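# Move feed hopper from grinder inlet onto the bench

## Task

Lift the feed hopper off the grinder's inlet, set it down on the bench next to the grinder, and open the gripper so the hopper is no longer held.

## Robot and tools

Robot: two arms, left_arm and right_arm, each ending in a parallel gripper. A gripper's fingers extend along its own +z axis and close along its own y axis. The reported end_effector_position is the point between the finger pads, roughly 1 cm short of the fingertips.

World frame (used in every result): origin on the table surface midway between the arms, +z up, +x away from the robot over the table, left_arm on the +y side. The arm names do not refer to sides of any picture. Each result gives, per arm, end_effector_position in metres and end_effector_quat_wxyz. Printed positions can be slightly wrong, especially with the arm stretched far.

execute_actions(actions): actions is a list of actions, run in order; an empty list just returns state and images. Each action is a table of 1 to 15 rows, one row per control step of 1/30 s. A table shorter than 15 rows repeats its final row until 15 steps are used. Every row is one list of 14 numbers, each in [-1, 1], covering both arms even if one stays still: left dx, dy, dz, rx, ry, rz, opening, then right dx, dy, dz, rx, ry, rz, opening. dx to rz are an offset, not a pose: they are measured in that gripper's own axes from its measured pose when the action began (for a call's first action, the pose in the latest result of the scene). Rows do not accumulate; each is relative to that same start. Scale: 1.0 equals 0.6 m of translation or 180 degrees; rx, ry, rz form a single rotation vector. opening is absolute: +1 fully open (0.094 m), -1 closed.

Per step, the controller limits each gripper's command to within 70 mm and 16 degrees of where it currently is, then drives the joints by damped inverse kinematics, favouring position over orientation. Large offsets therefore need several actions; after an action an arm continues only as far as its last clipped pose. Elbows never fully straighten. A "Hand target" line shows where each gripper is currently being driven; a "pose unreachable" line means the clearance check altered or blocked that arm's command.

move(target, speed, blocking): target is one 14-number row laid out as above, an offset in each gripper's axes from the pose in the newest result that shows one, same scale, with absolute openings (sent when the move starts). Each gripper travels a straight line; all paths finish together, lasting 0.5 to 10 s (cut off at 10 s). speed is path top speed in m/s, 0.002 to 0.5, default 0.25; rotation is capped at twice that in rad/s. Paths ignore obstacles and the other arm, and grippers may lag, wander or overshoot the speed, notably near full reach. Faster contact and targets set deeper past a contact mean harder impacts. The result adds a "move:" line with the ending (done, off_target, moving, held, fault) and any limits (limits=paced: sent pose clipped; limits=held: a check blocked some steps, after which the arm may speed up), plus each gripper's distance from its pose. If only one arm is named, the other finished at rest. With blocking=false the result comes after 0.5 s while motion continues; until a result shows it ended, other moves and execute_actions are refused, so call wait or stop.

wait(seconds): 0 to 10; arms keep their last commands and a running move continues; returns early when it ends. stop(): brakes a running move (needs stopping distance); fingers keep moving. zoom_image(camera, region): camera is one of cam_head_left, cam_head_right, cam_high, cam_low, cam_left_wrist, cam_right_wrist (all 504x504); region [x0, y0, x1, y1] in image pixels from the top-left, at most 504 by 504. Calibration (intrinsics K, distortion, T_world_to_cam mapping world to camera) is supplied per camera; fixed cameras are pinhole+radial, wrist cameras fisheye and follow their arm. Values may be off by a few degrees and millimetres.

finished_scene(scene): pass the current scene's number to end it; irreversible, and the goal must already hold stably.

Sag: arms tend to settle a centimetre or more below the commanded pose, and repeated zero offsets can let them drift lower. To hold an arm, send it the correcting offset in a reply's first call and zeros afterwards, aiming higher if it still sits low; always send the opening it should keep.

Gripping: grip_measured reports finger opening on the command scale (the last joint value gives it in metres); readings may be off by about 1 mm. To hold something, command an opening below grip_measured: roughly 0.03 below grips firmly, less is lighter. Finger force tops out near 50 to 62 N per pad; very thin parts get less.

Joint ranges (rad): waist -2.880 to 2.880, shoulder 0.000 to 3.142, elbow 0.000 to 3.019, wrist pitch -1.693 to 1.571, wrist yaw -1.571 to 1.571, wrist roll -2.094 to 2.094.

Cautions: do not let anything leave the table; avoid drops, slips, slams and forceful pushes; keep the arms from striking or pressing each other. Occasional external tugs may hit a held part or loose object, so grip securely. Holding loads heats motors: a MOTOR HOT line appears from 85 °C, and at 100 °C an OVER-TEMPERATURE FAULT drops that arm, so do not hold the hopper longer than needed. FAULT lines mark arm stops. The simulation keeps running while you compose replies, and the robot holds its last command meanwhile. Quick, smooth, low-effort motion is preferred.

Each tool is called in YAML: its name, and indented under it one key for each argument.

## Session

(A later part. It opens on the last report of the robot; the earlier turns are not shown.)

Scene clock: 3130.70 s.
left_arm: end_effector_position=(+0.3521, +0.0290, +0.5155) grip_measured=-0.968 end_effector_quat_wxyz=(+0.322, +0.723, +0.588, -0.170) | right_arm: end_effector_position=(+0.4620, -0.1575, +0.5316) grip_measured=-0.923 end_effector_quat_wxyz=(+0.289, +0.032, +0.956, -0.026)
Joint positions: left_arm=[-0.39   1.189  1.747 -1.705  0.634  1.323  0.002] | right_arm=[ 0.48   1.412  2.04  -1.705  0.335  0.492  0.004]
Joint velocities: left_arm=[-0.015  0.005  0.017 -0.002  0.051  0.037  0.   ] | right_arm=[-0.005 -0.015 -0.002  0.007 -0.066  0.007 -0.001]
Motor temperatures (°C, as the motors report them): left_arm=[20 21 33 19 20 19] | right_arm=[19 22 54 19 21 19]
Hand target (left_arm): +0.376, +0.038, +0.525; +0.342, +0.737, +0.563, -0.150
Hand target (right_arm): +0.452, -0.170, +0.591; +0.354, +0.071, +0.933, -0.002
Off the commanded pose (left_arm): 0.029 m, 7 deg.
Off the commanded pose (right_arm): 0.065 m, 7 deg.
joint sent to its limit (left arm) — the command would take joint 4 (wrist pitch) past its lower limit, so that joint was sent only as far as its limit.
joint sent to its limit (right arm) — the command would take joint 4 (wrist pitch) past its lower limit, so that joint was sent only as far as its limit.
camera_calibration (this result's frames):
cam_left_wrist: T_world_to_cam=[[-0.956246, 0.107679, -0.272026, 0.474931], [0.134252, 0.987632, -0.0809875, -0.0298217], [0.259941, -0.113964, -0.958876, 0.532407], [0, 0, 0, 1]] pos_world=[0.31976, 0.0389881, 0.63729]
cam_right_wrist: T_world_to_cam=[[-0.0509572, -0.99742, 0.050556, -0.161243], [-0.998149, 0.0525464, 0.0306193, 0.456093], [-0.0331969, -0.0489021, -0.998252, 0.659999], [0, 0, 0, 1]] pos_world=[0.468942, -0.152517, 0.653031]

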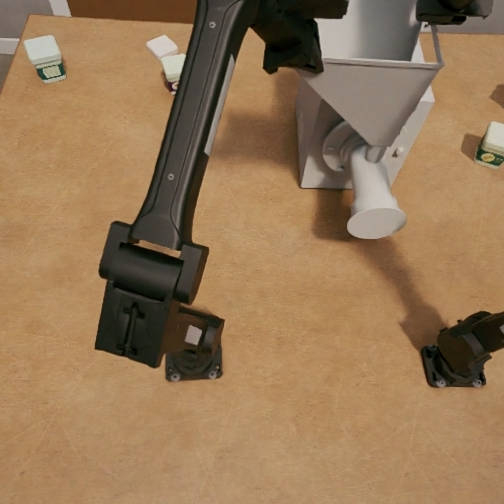

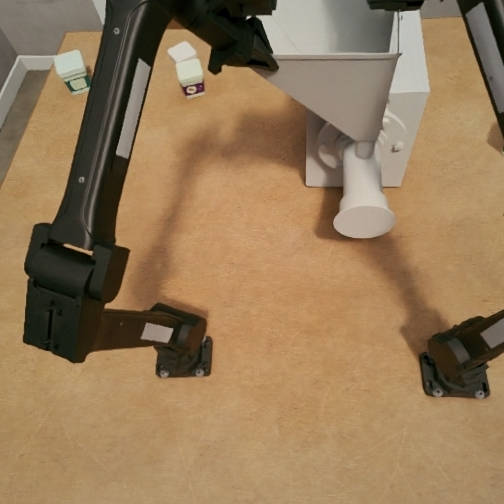

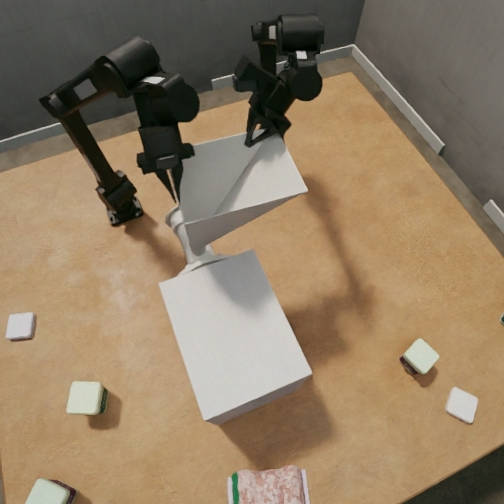

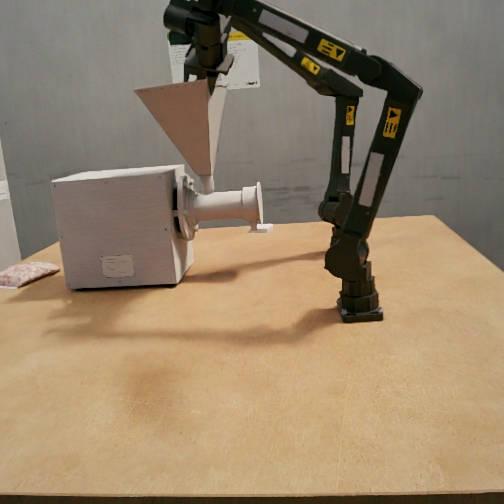

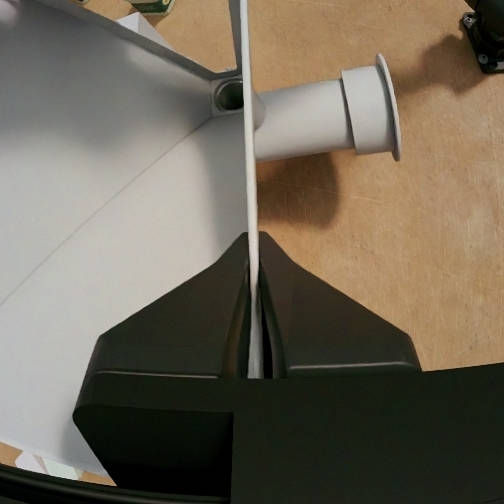

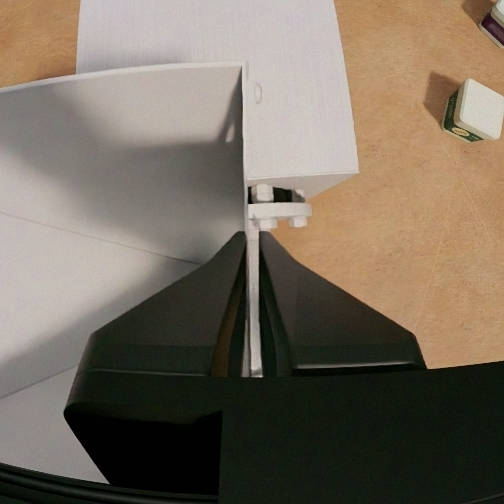

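execute_actions:
  actions:
    - [[-0.0442,-0.0367,-0.0075,-0.0347,0.0148,-0.041,-1,-0.0618,0.0067,-0.0892,-0.0308,-0.0017,-0.0461,-1]]
    - [[-0.0442,-0.0367,-0.0075,-0.0347,0.0148,-0.041,-1,-0.0618,0.0067,-0.0892,-0.0308,-0.0017,-0.0461,-1]]
    - [[-0.0442,-0.0367,-0.0075,-0.0347,0.0148,-0.041,-1,-0.0618,0.0067,-0.0892,-0.0308,-0.0017,-0.0461,-1]]

zoom_image:
  camera: "cam_low"
  region: [170, 150, 250, 210]

Scene clock: 3150.40 s.
left_arm: end_effector_position=(+0.2909, -0.0028, +0.5142) grip_measured=-0.972 end_effector_quat_wxyz=(+0.304, +0.575, +0.758, -0.054) | right_arm: end_effector_position=(+0.4652, -0.1408, +0.5318) grip_measured=-0.923 end_effector_quat_wxyz=(+0.252, -0.178, +0.950, +0.040)
Joint positions: left_arm=[-0.824  1.036  1.657 -1.565  0.045  0.537  0.001] | right_arm=[ 0.403  1.435  2.084 -1.705  0.046  0.051  0.004]
Joint velocities: left_arm=[ 0.005 -0.015 -0.002  0.007  0.037 -0.022  0.   ] | right_arm=[-0.015  0.005 -0.007 -0.012 -0.066 -0.037 -0.   ]
Motor temperatures (°C, as the motors report them): left_arm=[21 21 34 19 21 20] | right_arm=[19 22 59 19 23 20]
Hand target (left_arm): +0.289, -0.009, +0.526; +0.322, +0.568, +0.755, -0.062
Hand target (right_arm): +0.461, -0.143, +0.591; +0.317, -0.191, +0.927, +0.054
Off the commanded pose (left_arm): 0.015 m, 2 deg.
Off the commanded pose (right_arm): 0.064 m, 2 deg.
joint sent to its limit (right arm) — the command would take joint 4 (wrist pitch) past its lower limit, so that joint was sent only as far as its limit.
camera_calibration (this result's frames):
cam_left_wrist: T_world_to_cam=[[-0.904385, -0.326602, -0.274627, 0.404476], [-0.351269, 0.935213, 0.0445699, 0.0862521], [0.242278, 0.136776, -0.960517, 0.550093], [0, 0, 0, 1]] pos_world=[0.262824, -0.0238013, 0.63561]
cam_right_wrist: T_world_to_cam=[[0.382964, -0.923188, 0.0326156, -0.32628], [-0.92012, -0.378083, 0.102138, 0.323438], [-0.0819607, -0.0691252, -0.994235, 0.678852], [0, 0, 0, 1]] pos_world=[0.478195, -0.132006, 0.652545]

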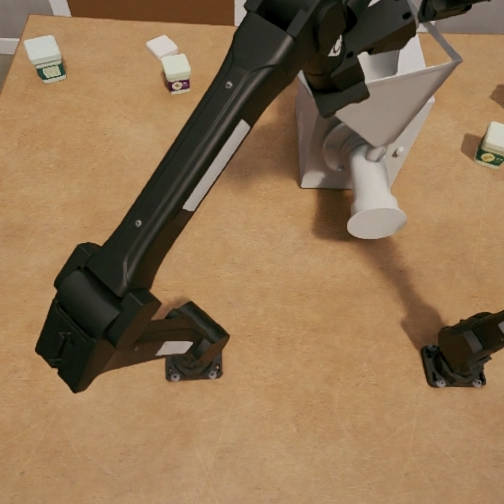

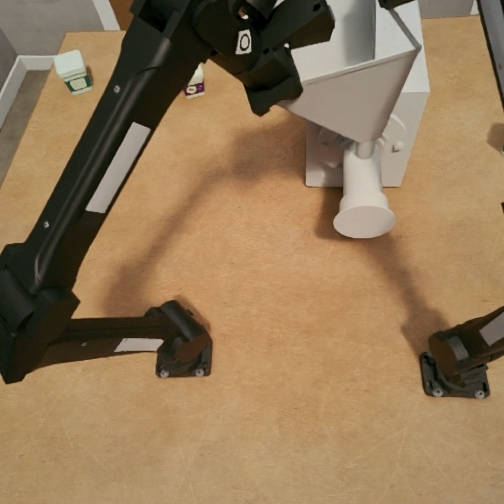

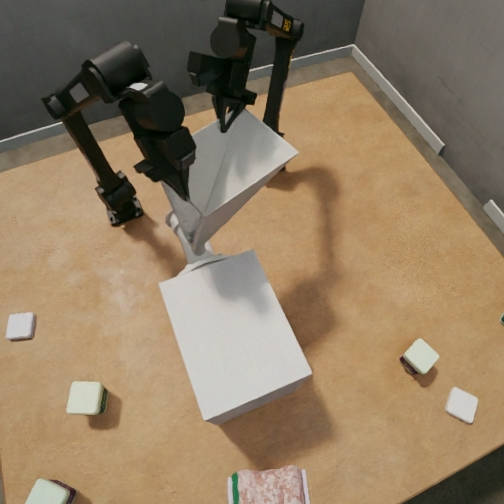

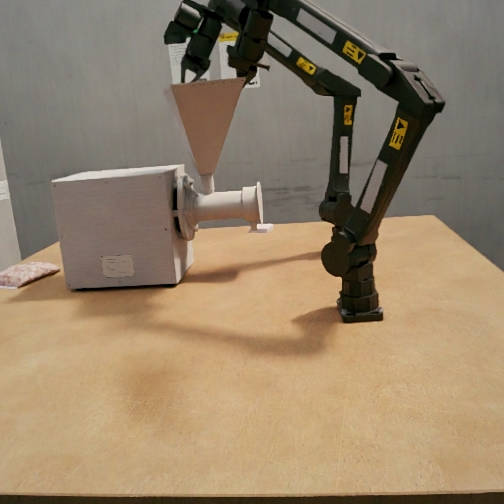

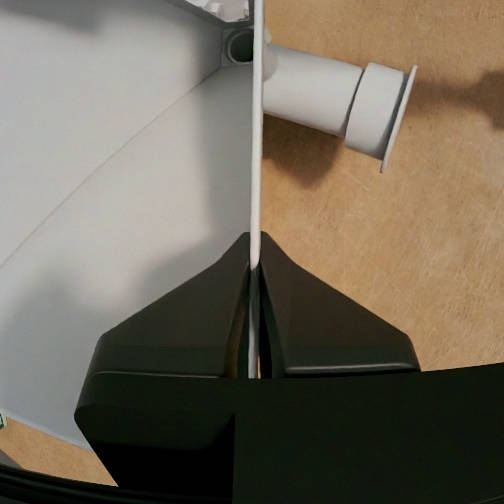

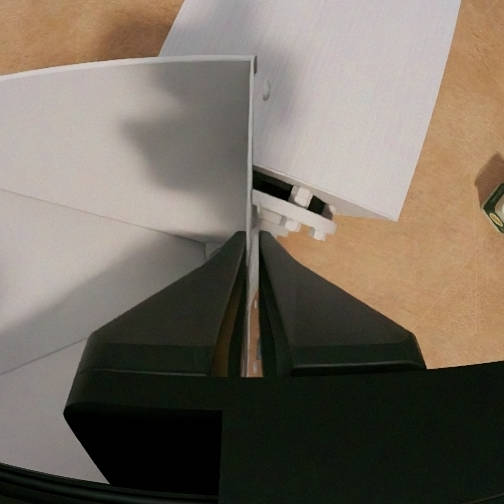

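Region (170, 150, 250, 210) of cam_low's 504x504 image, scaled by 6.300, with more detail than that image has; it fills the top 378 rows of this view, and the rest is white.

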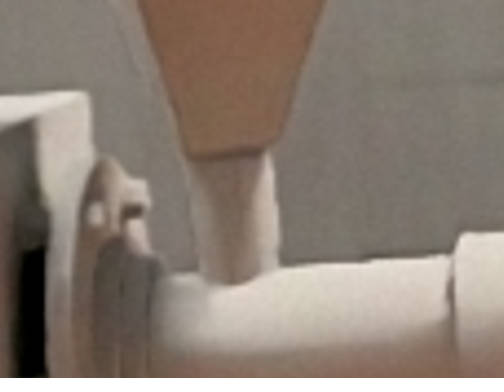

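execute_actions:
  actions:
    - [[0.0095,0.0563,-0.0163,0.0291,-0.0149,0.0451,-1,-0.0502,-0.0115,-0.0957,0.0274,0.0008,0.0483,-1]]
    - [[0.0095,0.0563,-0.0163,0.0291,-0.0149,0.0451,-1,-0.0502,-0.0115,-0.0957,0.0274,0.0008,0.0483,-1]]
    - [[0.0095,0.0563,-0.0163,0.0291,-0.0149,0.0451,-1,-0.0502,-0.0115,-0.0957,0.0274,0.0008,0.0483,-1]]
    - [[-0.0338,-0.044,-0.0213,-0.0291,0.0149,-0.0451,-1,-0.0565,0.0085,-0.0923,-0.0274,-0.0008,-0.0483,-1]]
    - [[-0.0338,-0.044,-0.0213,-0.0291,0.0149,-0.0451,-1,-0.0565,0.0085,-0.0923,-0.0274,-0.0008,-0.0483,-1]]
    - [[-0.0338,-0.044,-0.0213,-0.0291,0.0149,-0.0451,-1,-0.0565,0.0085,-0.0923,-0.0274,-0.0008,-0.0483,-1]]

zoom_image:
  camera: "cam_low"
  region: [170, 150, 250, 210]

Scene clock: 3183.10 s.
left_arm: end_effector_position=(+0.2820, -0.0077, +0.5158) grip_measured=-0.972 end_effector_quat_wxyz=(+0.266, +0.557, +0.786, -0.033) | right_arm: end_effector_position=(+0.4653, -0.1381, +0.5337) grip_measured=-0.924 end_effector_quat_wxyz=(+0.254, -0.216, +0.942, +0.040)
Joint positions: left_arm=[-0.896  1.09   1.732 -1.673 -0.041  0.426  0.001] | right_arm=[ 0.4    1.438  2.092 -1.705  0.025 -0.025  0.004]
Joint velocities: left_arm=[-0.015 -0.005  0.002 -0.012  0.037  0.007  0.001] | right_arm=[-0.015 -0.005 -0.002  0.007 -0.007 -0.007  0.   ]
Motor temperatures (°C, as the motors report them): left_arm=[21 21 32 19 20 19] | right_arm=[19 22 65 19 21 20]
Hand target (left_arm): +0.275, -0.011, +0.532; +0.275, +0.542, +0.793, -0.050
Hand target (right_arm): +0.459, -0.139, +0.593; +0.320, -0.236, +0.916, +0.050
Off the commanded pose (left_arm): 0.020 m, 3 deg.
Off the commanded pose (right_arm): 0.064 m, 3 deg.
joint sent to its limit (right arm) — the command would take joint 4 (wrist pitch) past its lower limit, so that joint was sent only as far as its limit.
camera_calibration (this result's frames):
cam_left_wrist: T_world_to_cam=[[-0.894878, -0.369589, -0.250194, 0.379643], [-0.40901, 0.903463, 0.128317, 0.0604277], [0.178616, 0.21716, -0.959655, 0.572594], [0, 0, 0, 1]] pos_world=[0.262175, -0.038627, 0.636723]
cam_right_wrist: T_world_to_cam=[[0.449576, -0.891754, 0.0515367, -0.360619], [-0.890793, -0.443327, 0.0997446, 0.303028], [-0.0661001, -0.0907513, -0.993678, 0.670315], [0, 0, 0, 1]] pos_world=[0.476369, -0.126411, 0.654437]

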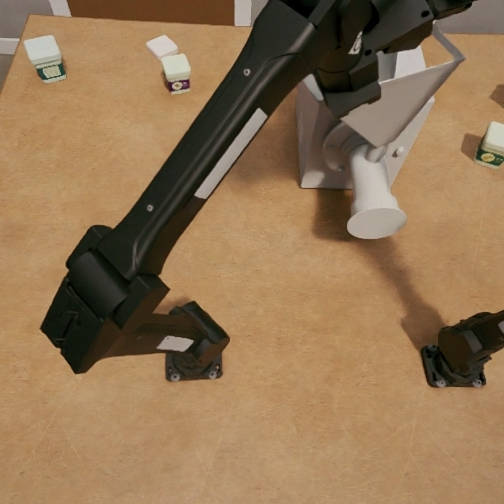

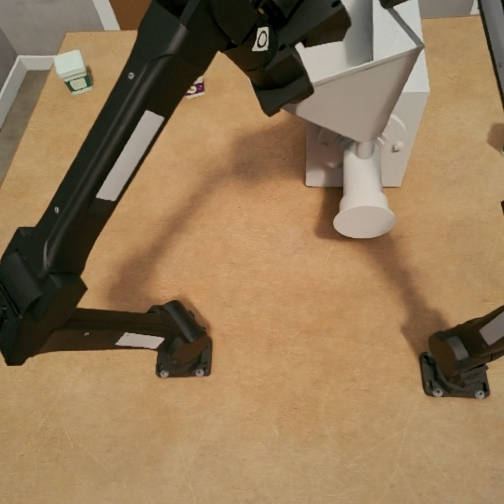

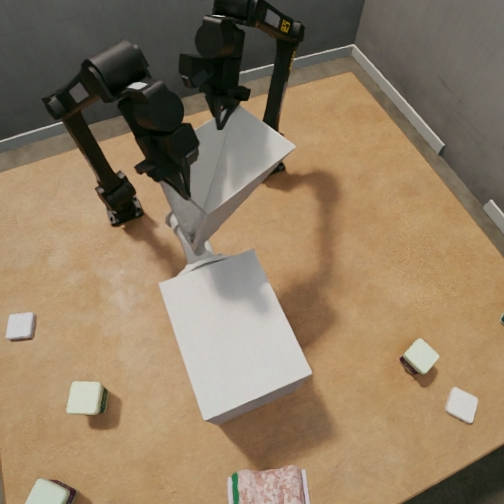

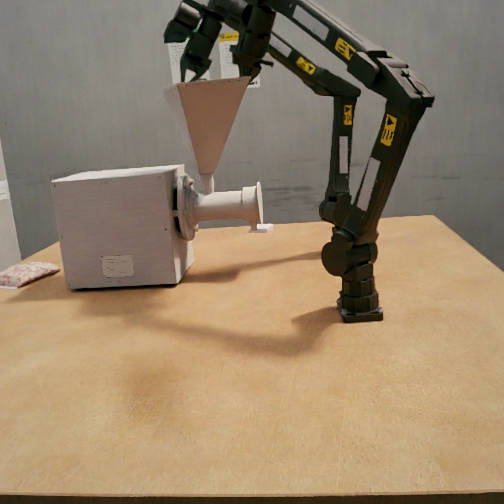

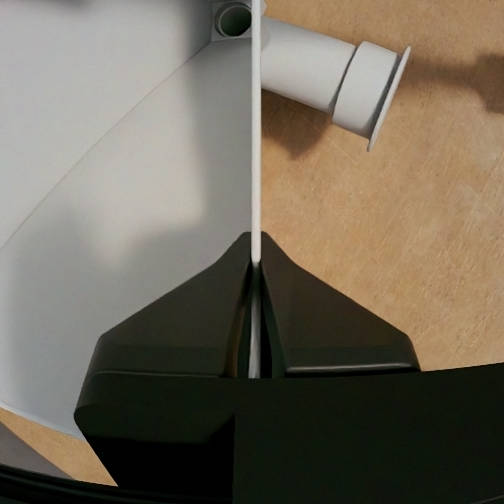

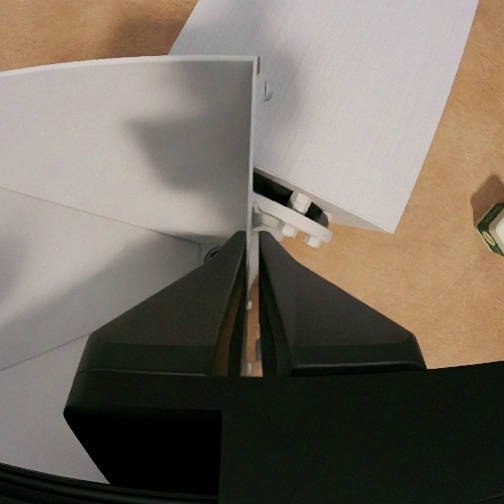

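Region (170, 150, 250, 210) of cam_low's 504x504 image, scaled by 6.300, with more detail than that image has; it fills the top 378 rows of this view, and the rest is white.

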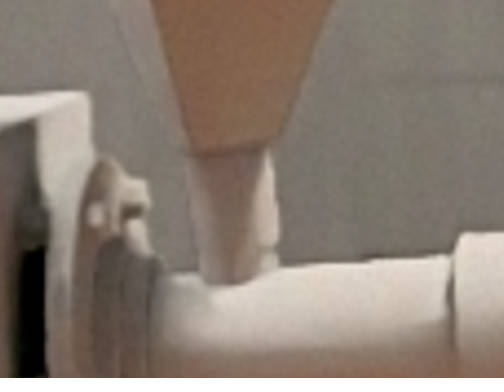

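execute_actions:
  actions:
    - [[0.0095,0.0563,-0.0163,0.0291,-0.0149,0.0451,-1,-0.0502,-0.0115,-0.0957,0.0274,0.0008,0.0483,-1]]
    - [[0.0095,0.0563,-0.0163,0.0291,-0.0149,0.0451,-1,-0.0502,-0.0115,-0.0957,0.0274,0.0008,0.0483,-1]]
    - [[0.0095,0.0563,-0.0163,0.0291,-0.0149,0.0451,-1,-0.0502,-0.0115,-0.0957,0.0274,0.0008,0.0483,-1]]
    - [[0.0095,0.0563,-0.0163,0.0291,-0.0149,0.0451,-1,-0.0502,-0.0115,-0.0957,0.0274,0.0008,0.0483,-1]]
    - [[-0.0338,-0.044,-0.0213,-0.0291,0.0149,-0.0451,-1,-0.0565,0.0085,-0.0923,-0.0274,-0.0008,-0.0483,-1]]
    - [[-0.0338,-0.044,-0.0213,-0.0291,0.0149,-0.0451,-1,-0.0565,0.0085,-0.0923,-0.0274,-0.0008,-0.0483,-1]]
    - [[-0.0338,-0.044,-0.0213,-0.0291,0.0149,-0.0451,-1,-0.0565,0.0085,-0.0923,-0.0274,-0.0008,-0.0483,-1]]
    - [[0.0095,0.0563,-0.0163,0.0291,-0.0149,0.0451,-1,-0.0502,-0.0115,-0.0957,0.0274,0.0008,0.0483,-1]]
    - [[0.0095,0.0563,-0.0163,0.0291,-0.0149,0.0451,-1,-0.0502,-0.0115,-0.0957,0.0274,0.0008,0.0483,-1]]
    - [[0.0095,0.0563,-0.0163,0.0291,-0.0149,0.0451,-1,-0.0502,-0.0115,-0.0957,0.0274,0.0008,0.0483,-1]]
    - [[-0.0073,0.0037,-0.0113,0,0,0,-1,-0.0164,-0.0005,-0.0289,0,0,0,-1]]

zoom_image:
  camera: "cam_low"
  region: [170, 150, 250, 210]

Scene clock: 3207.07 s.
left_arm: end_effector_position=(+0.3138, +0.0106, +0.5275) grip_measured=-0.913 end_effector_quat_wxyz=(+0.280, +0.634, +0.698, -0.180) | right_arm: end_effector_position=(+0.4680, -0.1503, +0.5352) grip_measured=-0.916 end_effector_quat_wxyz=(+0.282, -0.087, +0.955, -0.036)
Joint positions: left_arm=[-0.54   1.137  1.763 -1.705  0.49   0.886  0.004] | right_arm=[ 0.469  1.434  2.077 -1.705  0.283  0.244  0.004]
Joint velocities: left_arm=[-0.005 -0.005  0.002  0.002 -0.037 -0.11   0.   ] | right_arm=[-0.005 -0.005 -0.007  0.002 -0.081  0.007 -0.001]
Motor temperatures (°C, as the motors report them): left_arm=[21 21 33 19 20 20] | right_arm=[19 22 65 19 21 20]
Hand target (left_arm): +0.314, +0.011, +0.536; +0.290, +0.634, +0.693, -0.182
Hand target (right_arm): +0.467, -0.149, +0.556; +0.304, -0.077, +0.949, -0.027
Off the commanded pose (left_arm): 0.009 m, 1 deg.
Off the commanded pose (right_arm): 0.022 m, 1 deg.
joint sent to its limit (left arm) — the command would take joint 4 (wrist pitch) past its lower limit, so that joint was sent only as far as its limit.
joint sent to its limit (right arm) — the command would take joint 4 (wrist pitch) past its lower limit, so that joint was sent only as far as its limit.
camera_calibration (this result's frames):
cam_left_wrist: T_world_to_cam=[[-0.985975, -0.125843, -0.109618, 0.369691], [-0.120601, 0.991273, -0.0532338, 0.059712], [0.11536, -0.0392672, -0.992547, 0.614127], [0, 0, 0, 1]] pos_world=[0.300862, 0.0114472, 0.653254]
cam_right_wrist: T_world_to_cam=[[0.169923, -0.975875, 0.13709, -0.300333], [-0.98494, -0.163674, 0.0557226, 0.409533], [-0.0319402, -0.144494, -0.98899, 0.644246], [0, 0, 0, 1]] pos_world=[0.474976, -0.132968, 0.655505]

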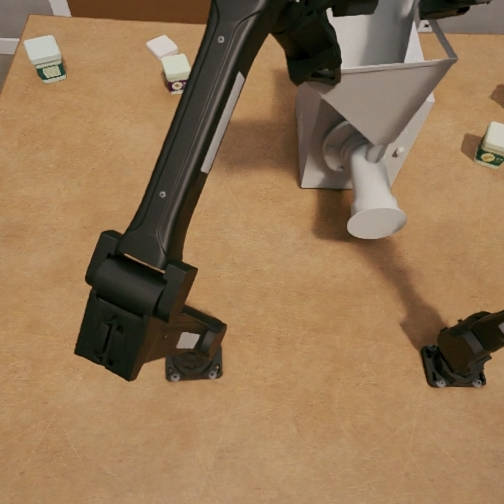

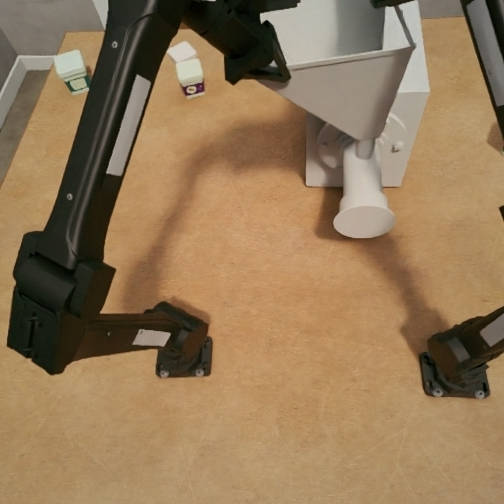

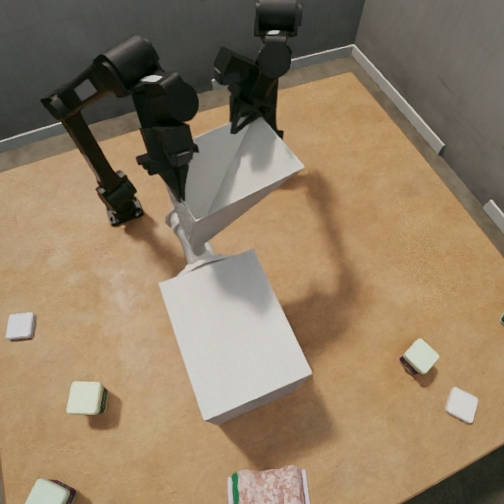

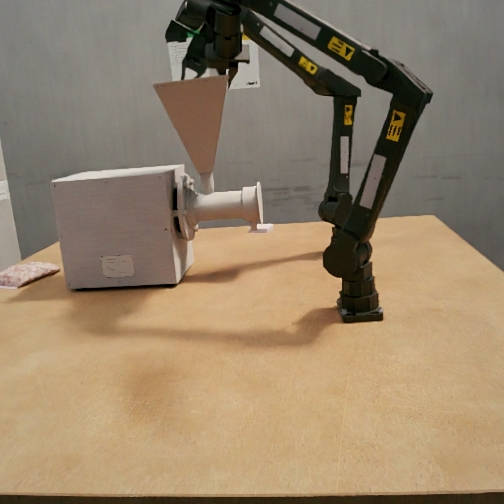

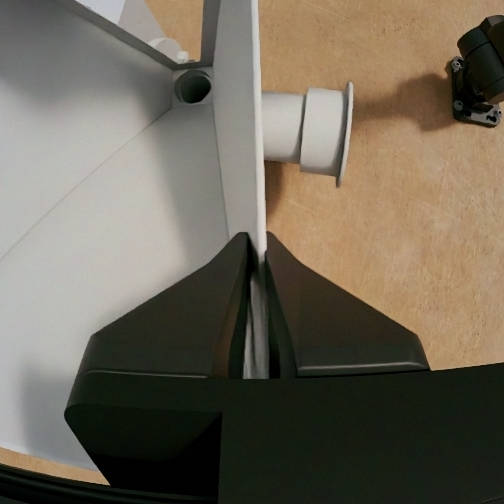

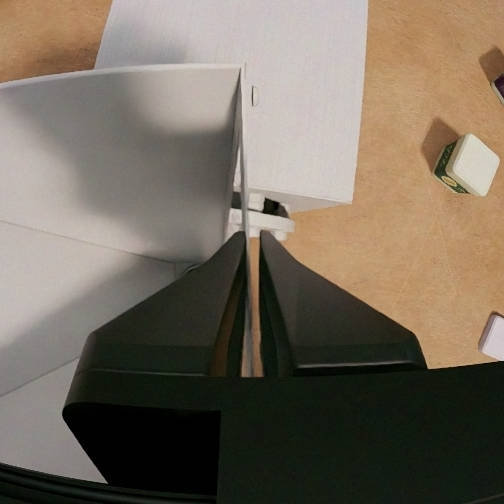

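Region (170, 150, 250, 210) of cam_low's 504x504 image, scaled by 6.300, with more detail than that image has; it fills the top 378 rows of this view, and the rest is white.

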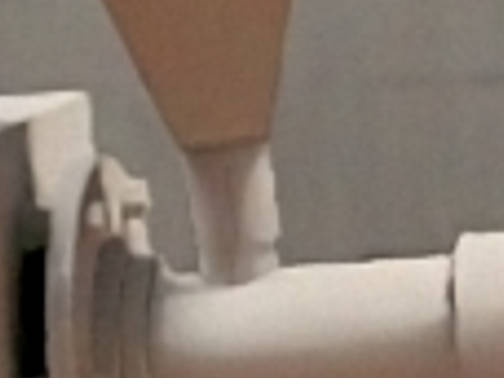

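execute_actions:
  actions:
    - [[-0.0103,0.0017,-0.013,0,0,0,-0.55,-0.0177,-0.0039,-0.028,0,0,0,-1]]
    - [[-0.0103,0.0017,0.029,-0.045,0.017,0.033,-0.55,-0.0177,-0.0039,-0.028,0,0,0,-1]]
    - [[-0.0103,0.0017,-0.005,0,0,0,-0.55,-0.0177,-0.0039,-0.028,0,0,0,-1]]

Scene clock: 3252.90 s.
left_arm: end_effector_position=(+0.3193, -0.0032, +0.5079) grip_measured=-0.552 end_effector_quat_wxyz=(+0.298, +0.657, +0.685, -0.100) | right_arm: end_effector_position=(+0.4642, -0.1444, +0.5352) grip_measured=-0.921 end_effector_quat_wxyz=(+0.277, -0.105, +0.955, -0.022)
Joint positions: left_arm=[-0.655  1.1    1.68  -1.576  0.296  0.864  0.021] | right_arm=[ 0.471  1.43   2.077 -1.705  0.246  0.218  0.004]
Joint velocities: left_arm=[-0.005 -0.005 -0.007 -0.017  0.007  0.037 -0.001] | right_arm=[-0.005 -0.015  0.002 -0.012  0.007  0.022  0.   ]
Motor temperatures (°C, as the motors report them): left_arm=[20 21 32 19 21 19] | right_arm=[19 22 56 19 21 19]
Hand target (left_arm): +0.318, -0.007, +0.516; +0.302, +0.657, +0.683, -0.101
Hand target (right_arm): +0.464, -0.146, +0.554; +0.297, -0.105, +0.949, -0.018
Off the commanded pose (left_arm): 0.009 m, 0 deg.
Off the commanded pose (right_arm): 0.020 m, 0 deg.
joint sent to its limit (right arm) — the command would take joint 4 (wrist pitch) past its lower limit, so that joint was sent only as far as its limit.
camera_calibration (this result's frames):
cam_left_wrist: T_world_to_cam=[[-0.959228, -0.109624, -0.260508, 0.439334], [-0.120946, 0.99227, 0.0277854, 0.032012], [0.255449, 0.0581601, -0.965072, 0.535133], [0, 0, 0, 1]] pos_world=[0.288594, -0.0147263, 0.630002]
cam_right_wrist: T_world_to_cam=[[0.212244, -0.969926, 0.119145, -0.303102], [-0.976453, -0.205678, 0.0650828, 0.391742], [-0.0386199, -0.130153, -0.990741, 0.651141], [0, 0, 0, 1]] pos_world=[0.471997, -0.128666, 0.65573]

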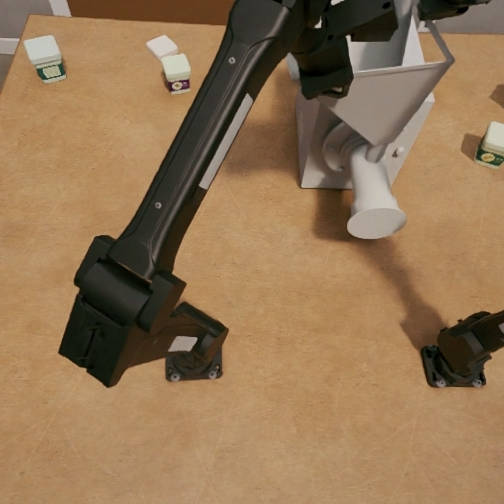

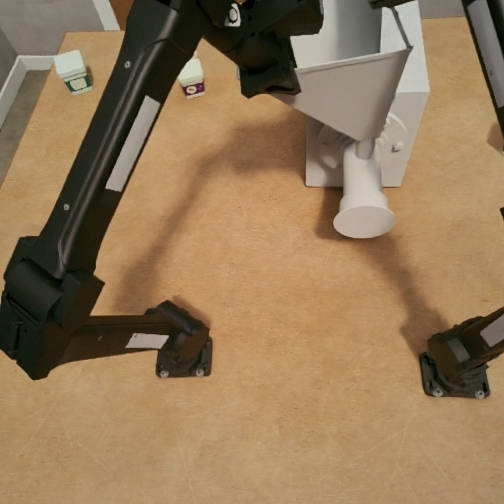

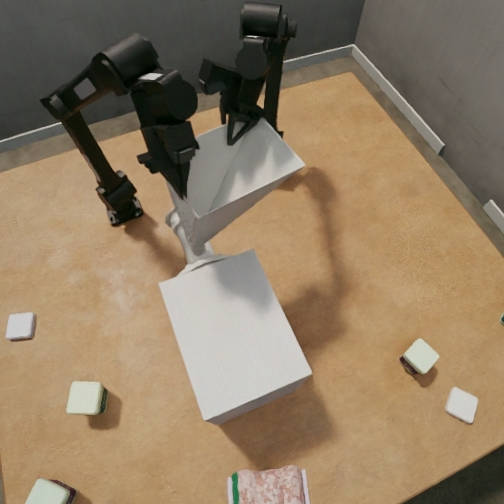

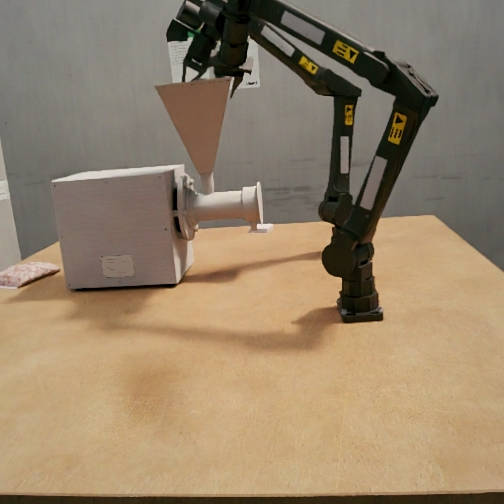

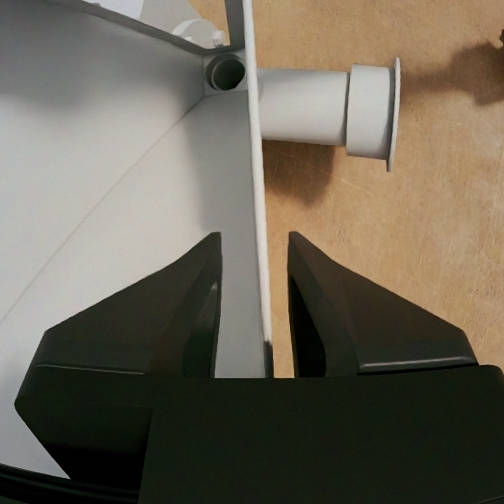

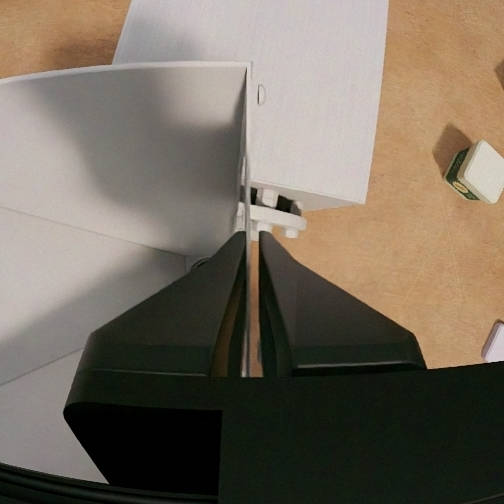

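execute_actions:
  actions:
    - [[-0.0099,0.0,-0.0131,0,0,0,-1,-0.0177,-0.0039,-0.028,0,0,0,-1]]
    - [[-0.0099,0.0043,-0.0131,0,0,0,-1,-0.0177,-0.0039,-0.028,0,0,0,-1]]

Scene clock: 3256.87 s.
left_arm: end_effector_position=(+0.3201, -0.0022, +0.5073) grip_measured=-0.972 end_effector_quat_wxyz=(+0.294, +0.648, +0.695, -0.099) | right_arm: end_effector_position=(+0.4649, -0.1459, +0.5352) grip_measured=-0.921 end_effector_quat_wxyz=(+0.277, -0.103, +0.955, -0.023)
Joint positions: left_arm=[-0.656  1.101  1.681 -1.579  0.285  0.837  0.001] | right_arm=[ 0.467  1.43   2.077 -1.705  0.245  0.218  0.004]
Joint velocities: left_arm=[-0.005 -0.005  0.002 -0.012  0.051  0.007 -0.   ] | right_arm=[-0.005 -0.005  0.002 -0.002 -0.037  0.037 -0.001]
Motor temperatures (°C, as the motors report them): left_arm=[20 21 32 19 20 19] | right_arm=[19 22 56 19 21 19]
Hand target (left_arm): +0.320, -0.003, +0.517; +0.295, +0.649, +0.694, -0.099
Hand target (right_arm): +0.464, -0.147, +0.554; +0.297, -0.105, +0.949, -0.016
Off the commanded pose (left_arm): 0.010 m, 0 deg.
Off the commanded pose (right_arm): 0.020 m, 0 deg.
joint sent to its limit (right arm) — the command would take joint 4 (wrist pitch) past its lower limit, so that joint was sent only as far as its limit.
camera_calibration (this result's frames):
cam_left_wrist: T_world_to_cam=[[-0.959071, -0.133806, -0.249557, 0.43442], [-0.145993, 0.988803, 0.0308962, 0.0375875], [0.242628, 0.0660652, -0.967867, 0.539771], [0, 0, 0, 1]] pos_world=[0.291164, -0.0146987, 0.629678]
cam_right_wrist: T_world_to_cam=[[0.209569, -0.970537, 0.11891, -0.303406], [-0.977004, -0.202959, 0.0653469, 0.392584], [-0.0392879, -0.12987, -0.990752, 0.651302], [0, 0, 0, 1]] pos_world=[0.472729, -0.130204, 0.655703]

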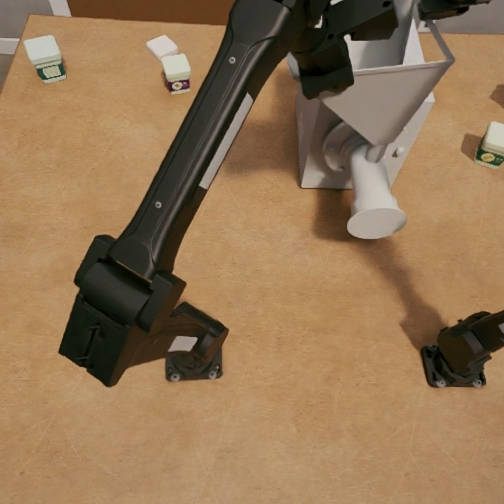

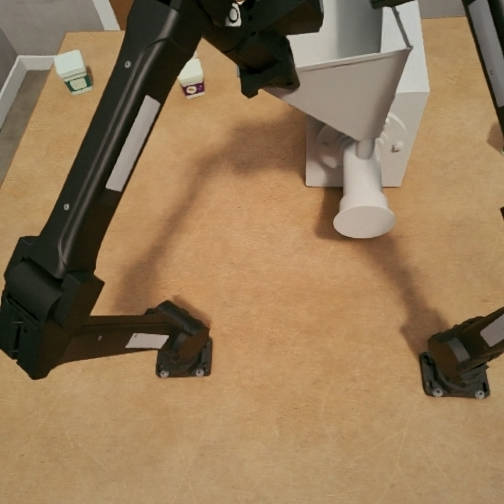

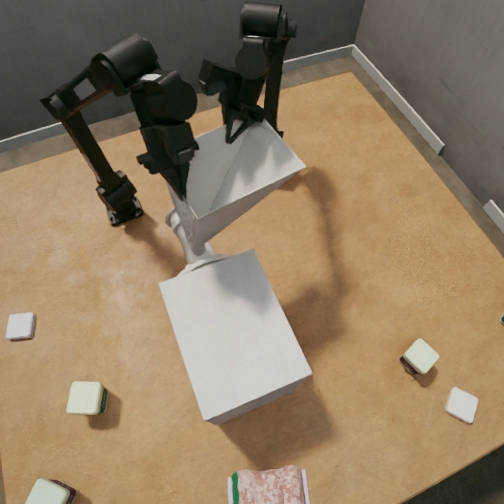

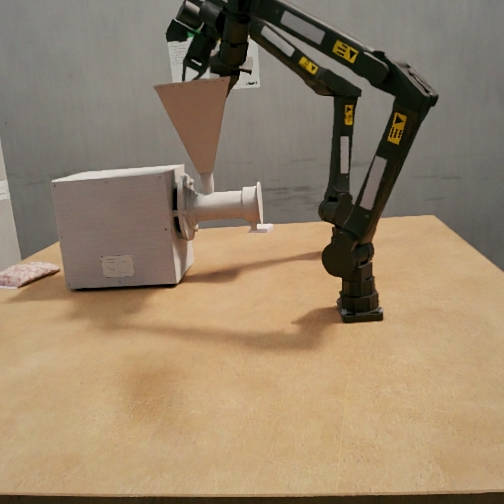

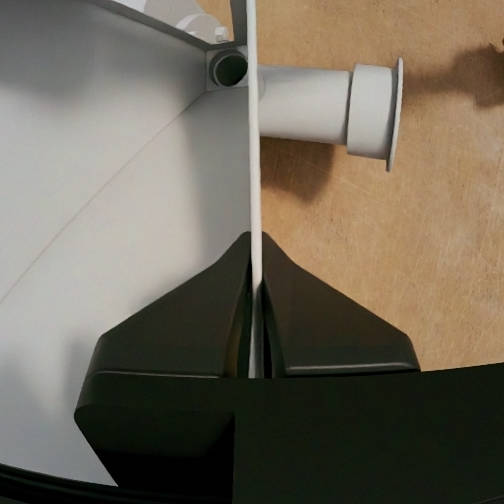

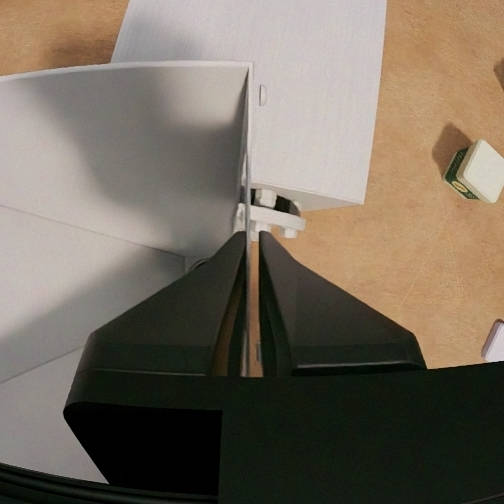

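execute_actions:
  actions:
    - [[-0.0377,-0.0358,-0.0085,-0.0299,0.0135,-0.0448,-1,-0.0608,-0.001,-0.0962,-0.0291,-0.0056,-0.047,-1]]
    - [[-0.0377,-0.0358,-0.0085,-0.0299,0.0135,-0.0448,-1,-0.0608,-0.001,-0.0962,-0.0291,-0.0056,-0.047,-1]]
    - [[0.0123,0.0488,-0.0162,0.0299,-0.0135,0.0448,-1,-0.0578,-0.022,-0.0955,0.0291,0.0056,0.047,-1]]
    - [[0.0123,0.0488,-0.0162,0.0299,-0.0135,0.0448,-1,-0.0578,-0.022,-0.0955,0.0291,0.0056,0.047,-1]]
    - [[0.0123,0.0488,-0.0162,0.0299,-0.0135,0.0448,-1,-0.0578,-0.022,-0.0955,0.0291,0.0056,0.047,-1]]
    - [[-0.0377,-0.0358,-0.0085,-0.0299,0.0135,-0.0448,-1,-0.0608,-0.001,-0.0962,-0.0291,-0.0056,-0.047,-1]]
    - [[-0.0377,-0.0358,-0.0085,-0.0299,0.0135,-0.0448,-1,-0.0608,-0.001,-0.0962,-0.0291,-0.0056,-0.047,-1]]
    - [[-0.0377,-0.0358,-0.0085,-0.0299,0.0135,-0.0448,-1,-0.0608,-0.001,-0.0962,-0.0291,-0.0056,-0.047,-1]]
    - [[0.0123,0.0488,-0.0162,0.0299,-0.0135,0.0448,-1,-0.0578,-0.022,-0.0955,0.0291,0.0056,0.047,-1]]
    - [[0.0123,0.0488,-0.0162,0.0299,-0.0135,0.0448,-1,-0.0578,-0.022,-0.0955,0.0291,0.0056,0.047,-1]]
    - [[0.0123,0.0488,-0.0162,0.0299,-0.0135,0.0448,-1,-0.0578,-0.022,-0.0955,0.0291,0.0056,0.047,-1]]
    - [[-0.0059,0.0027,-0.0089,0,0,0,-1,-0.0175,-0.0034,-0.0282,0,0,0,-1]]

zoom_image:
  camera: "cam_low"
  region: [170, 150, 250, 210]

Scene clock: 3290.90 s.
left_arm: end_effector_position=(+0.3047, -0.0172, +0.5137) grip_measured=-0.890 end_effector_quat_wxyz=(+0.237, +0.590, +0.764, -0.111) | right_arm: end_effector_position=(+0.4742, -0.1425, +0.5404) grip_measured=-0.925 end_effector_quat_wxyz=(+0.277, -0.153, +0.948, -0.018)
Joint positions: left_arm=[-0.75   1.166  1.787 -1.701  0.208  0.59   0.005] | right_arm=[ 0.449  1.457  2.12  -1.705  0.202  0.105  0.004]
Joint velocities: left_arm=[ 0.005  0.015  0.002  0.012  0.051 -0.051 -0.001] | right_arm=[-0.015 -0.015 -0.012 -0.017 -0.051 -0.007 -0.001]
Motor temperatures (°C, as the motors report them): left_arm=[21 21 33 19 20 19] | right_arm=[19 22 58 19 20 19]
Hand target (left_arm): +0.305, -0.018, +0.520; +0.242, +0.589, +0.762, -0.117
Hand target (right_arm): +0.474, -0.143, +0.560; +0.299, -0.147, +0.943, -0.012
Off the commanded pose (left_arm): 0.007 m, 1 deg.
Off the commanded pose (right_arm): 0.021 m, 1 deg.
joint sent to its limit (left arm) — the command would take joint 4 (wrist pitch) past its lower limit, so that joint was sent only as far as its limit.
joint sent to its limit (right arm) — the command would take joint 4 (wrist pitch) past its lower limit, so that joint was sent only as far as its limit.
camera_calibration (this result's frames):
cam_left_wrist: T_world_to_cam=[[-0.955133, -0.272354, -0.116376, 0.34722], [-0.284082, 0.953583, 0.0998829, 0.0559267], [0.0837704, 0.128462, -0.98817, 0.610651], [0, 0, 0, 1]] pos_world=[0.296375, -0.0372091, 0.638249]
cam_right_wrist: T_world_to_cam=[[0.303484, -0.942757, 0.13823, -0.353723], [-0.952529, -0.296489, 0.0691641, 0.375052], [-0.0242213, -0.152658, -0.987982, 0.645359], [0, 0, 0, 1]] pos_world=[0.480229, -0.123757, 0.660558]

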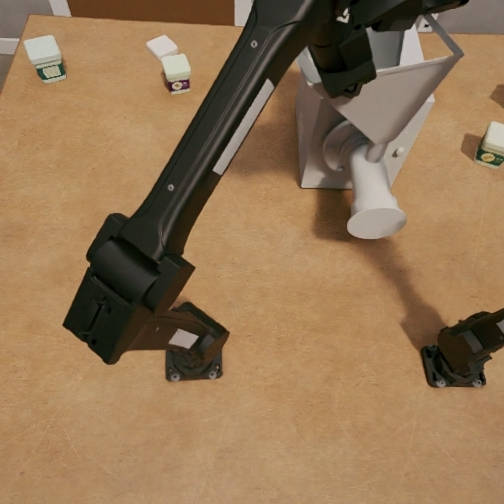

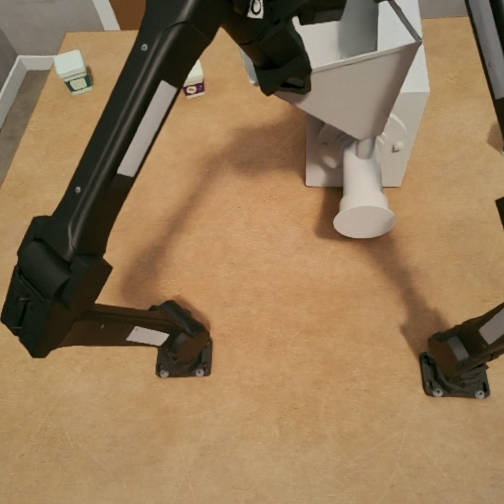

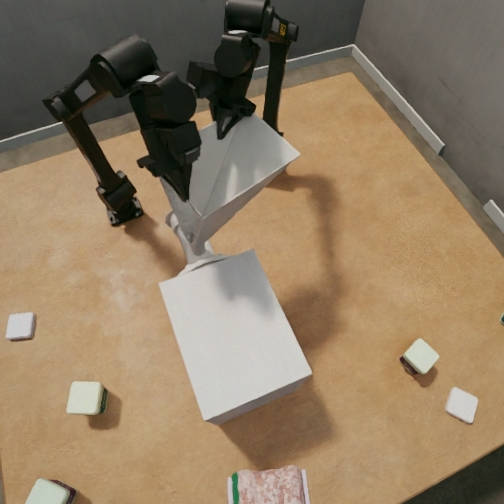

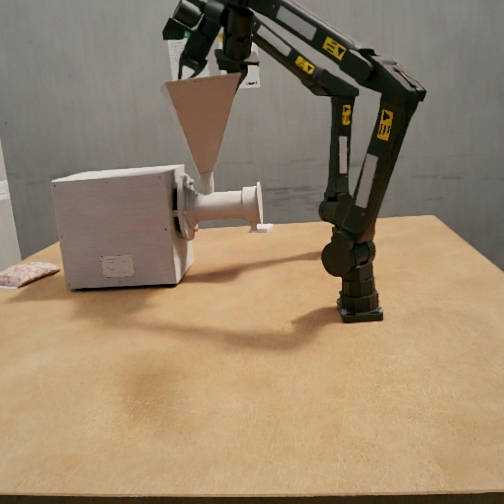

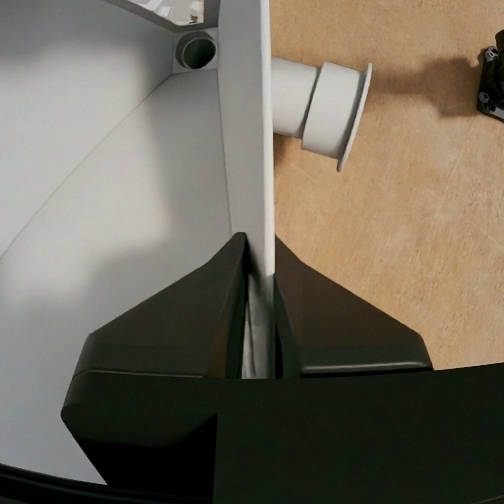

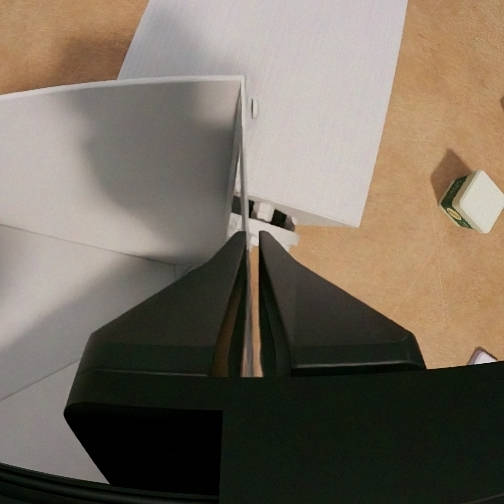

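Region (170, 150, 250, 210) of cam_low's 504x504 image, scaled by 6.300, with more detail than that image has; it fills the top 378 rows of this view, and the rest is white.

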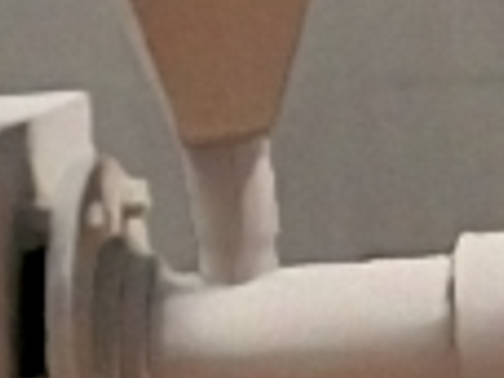

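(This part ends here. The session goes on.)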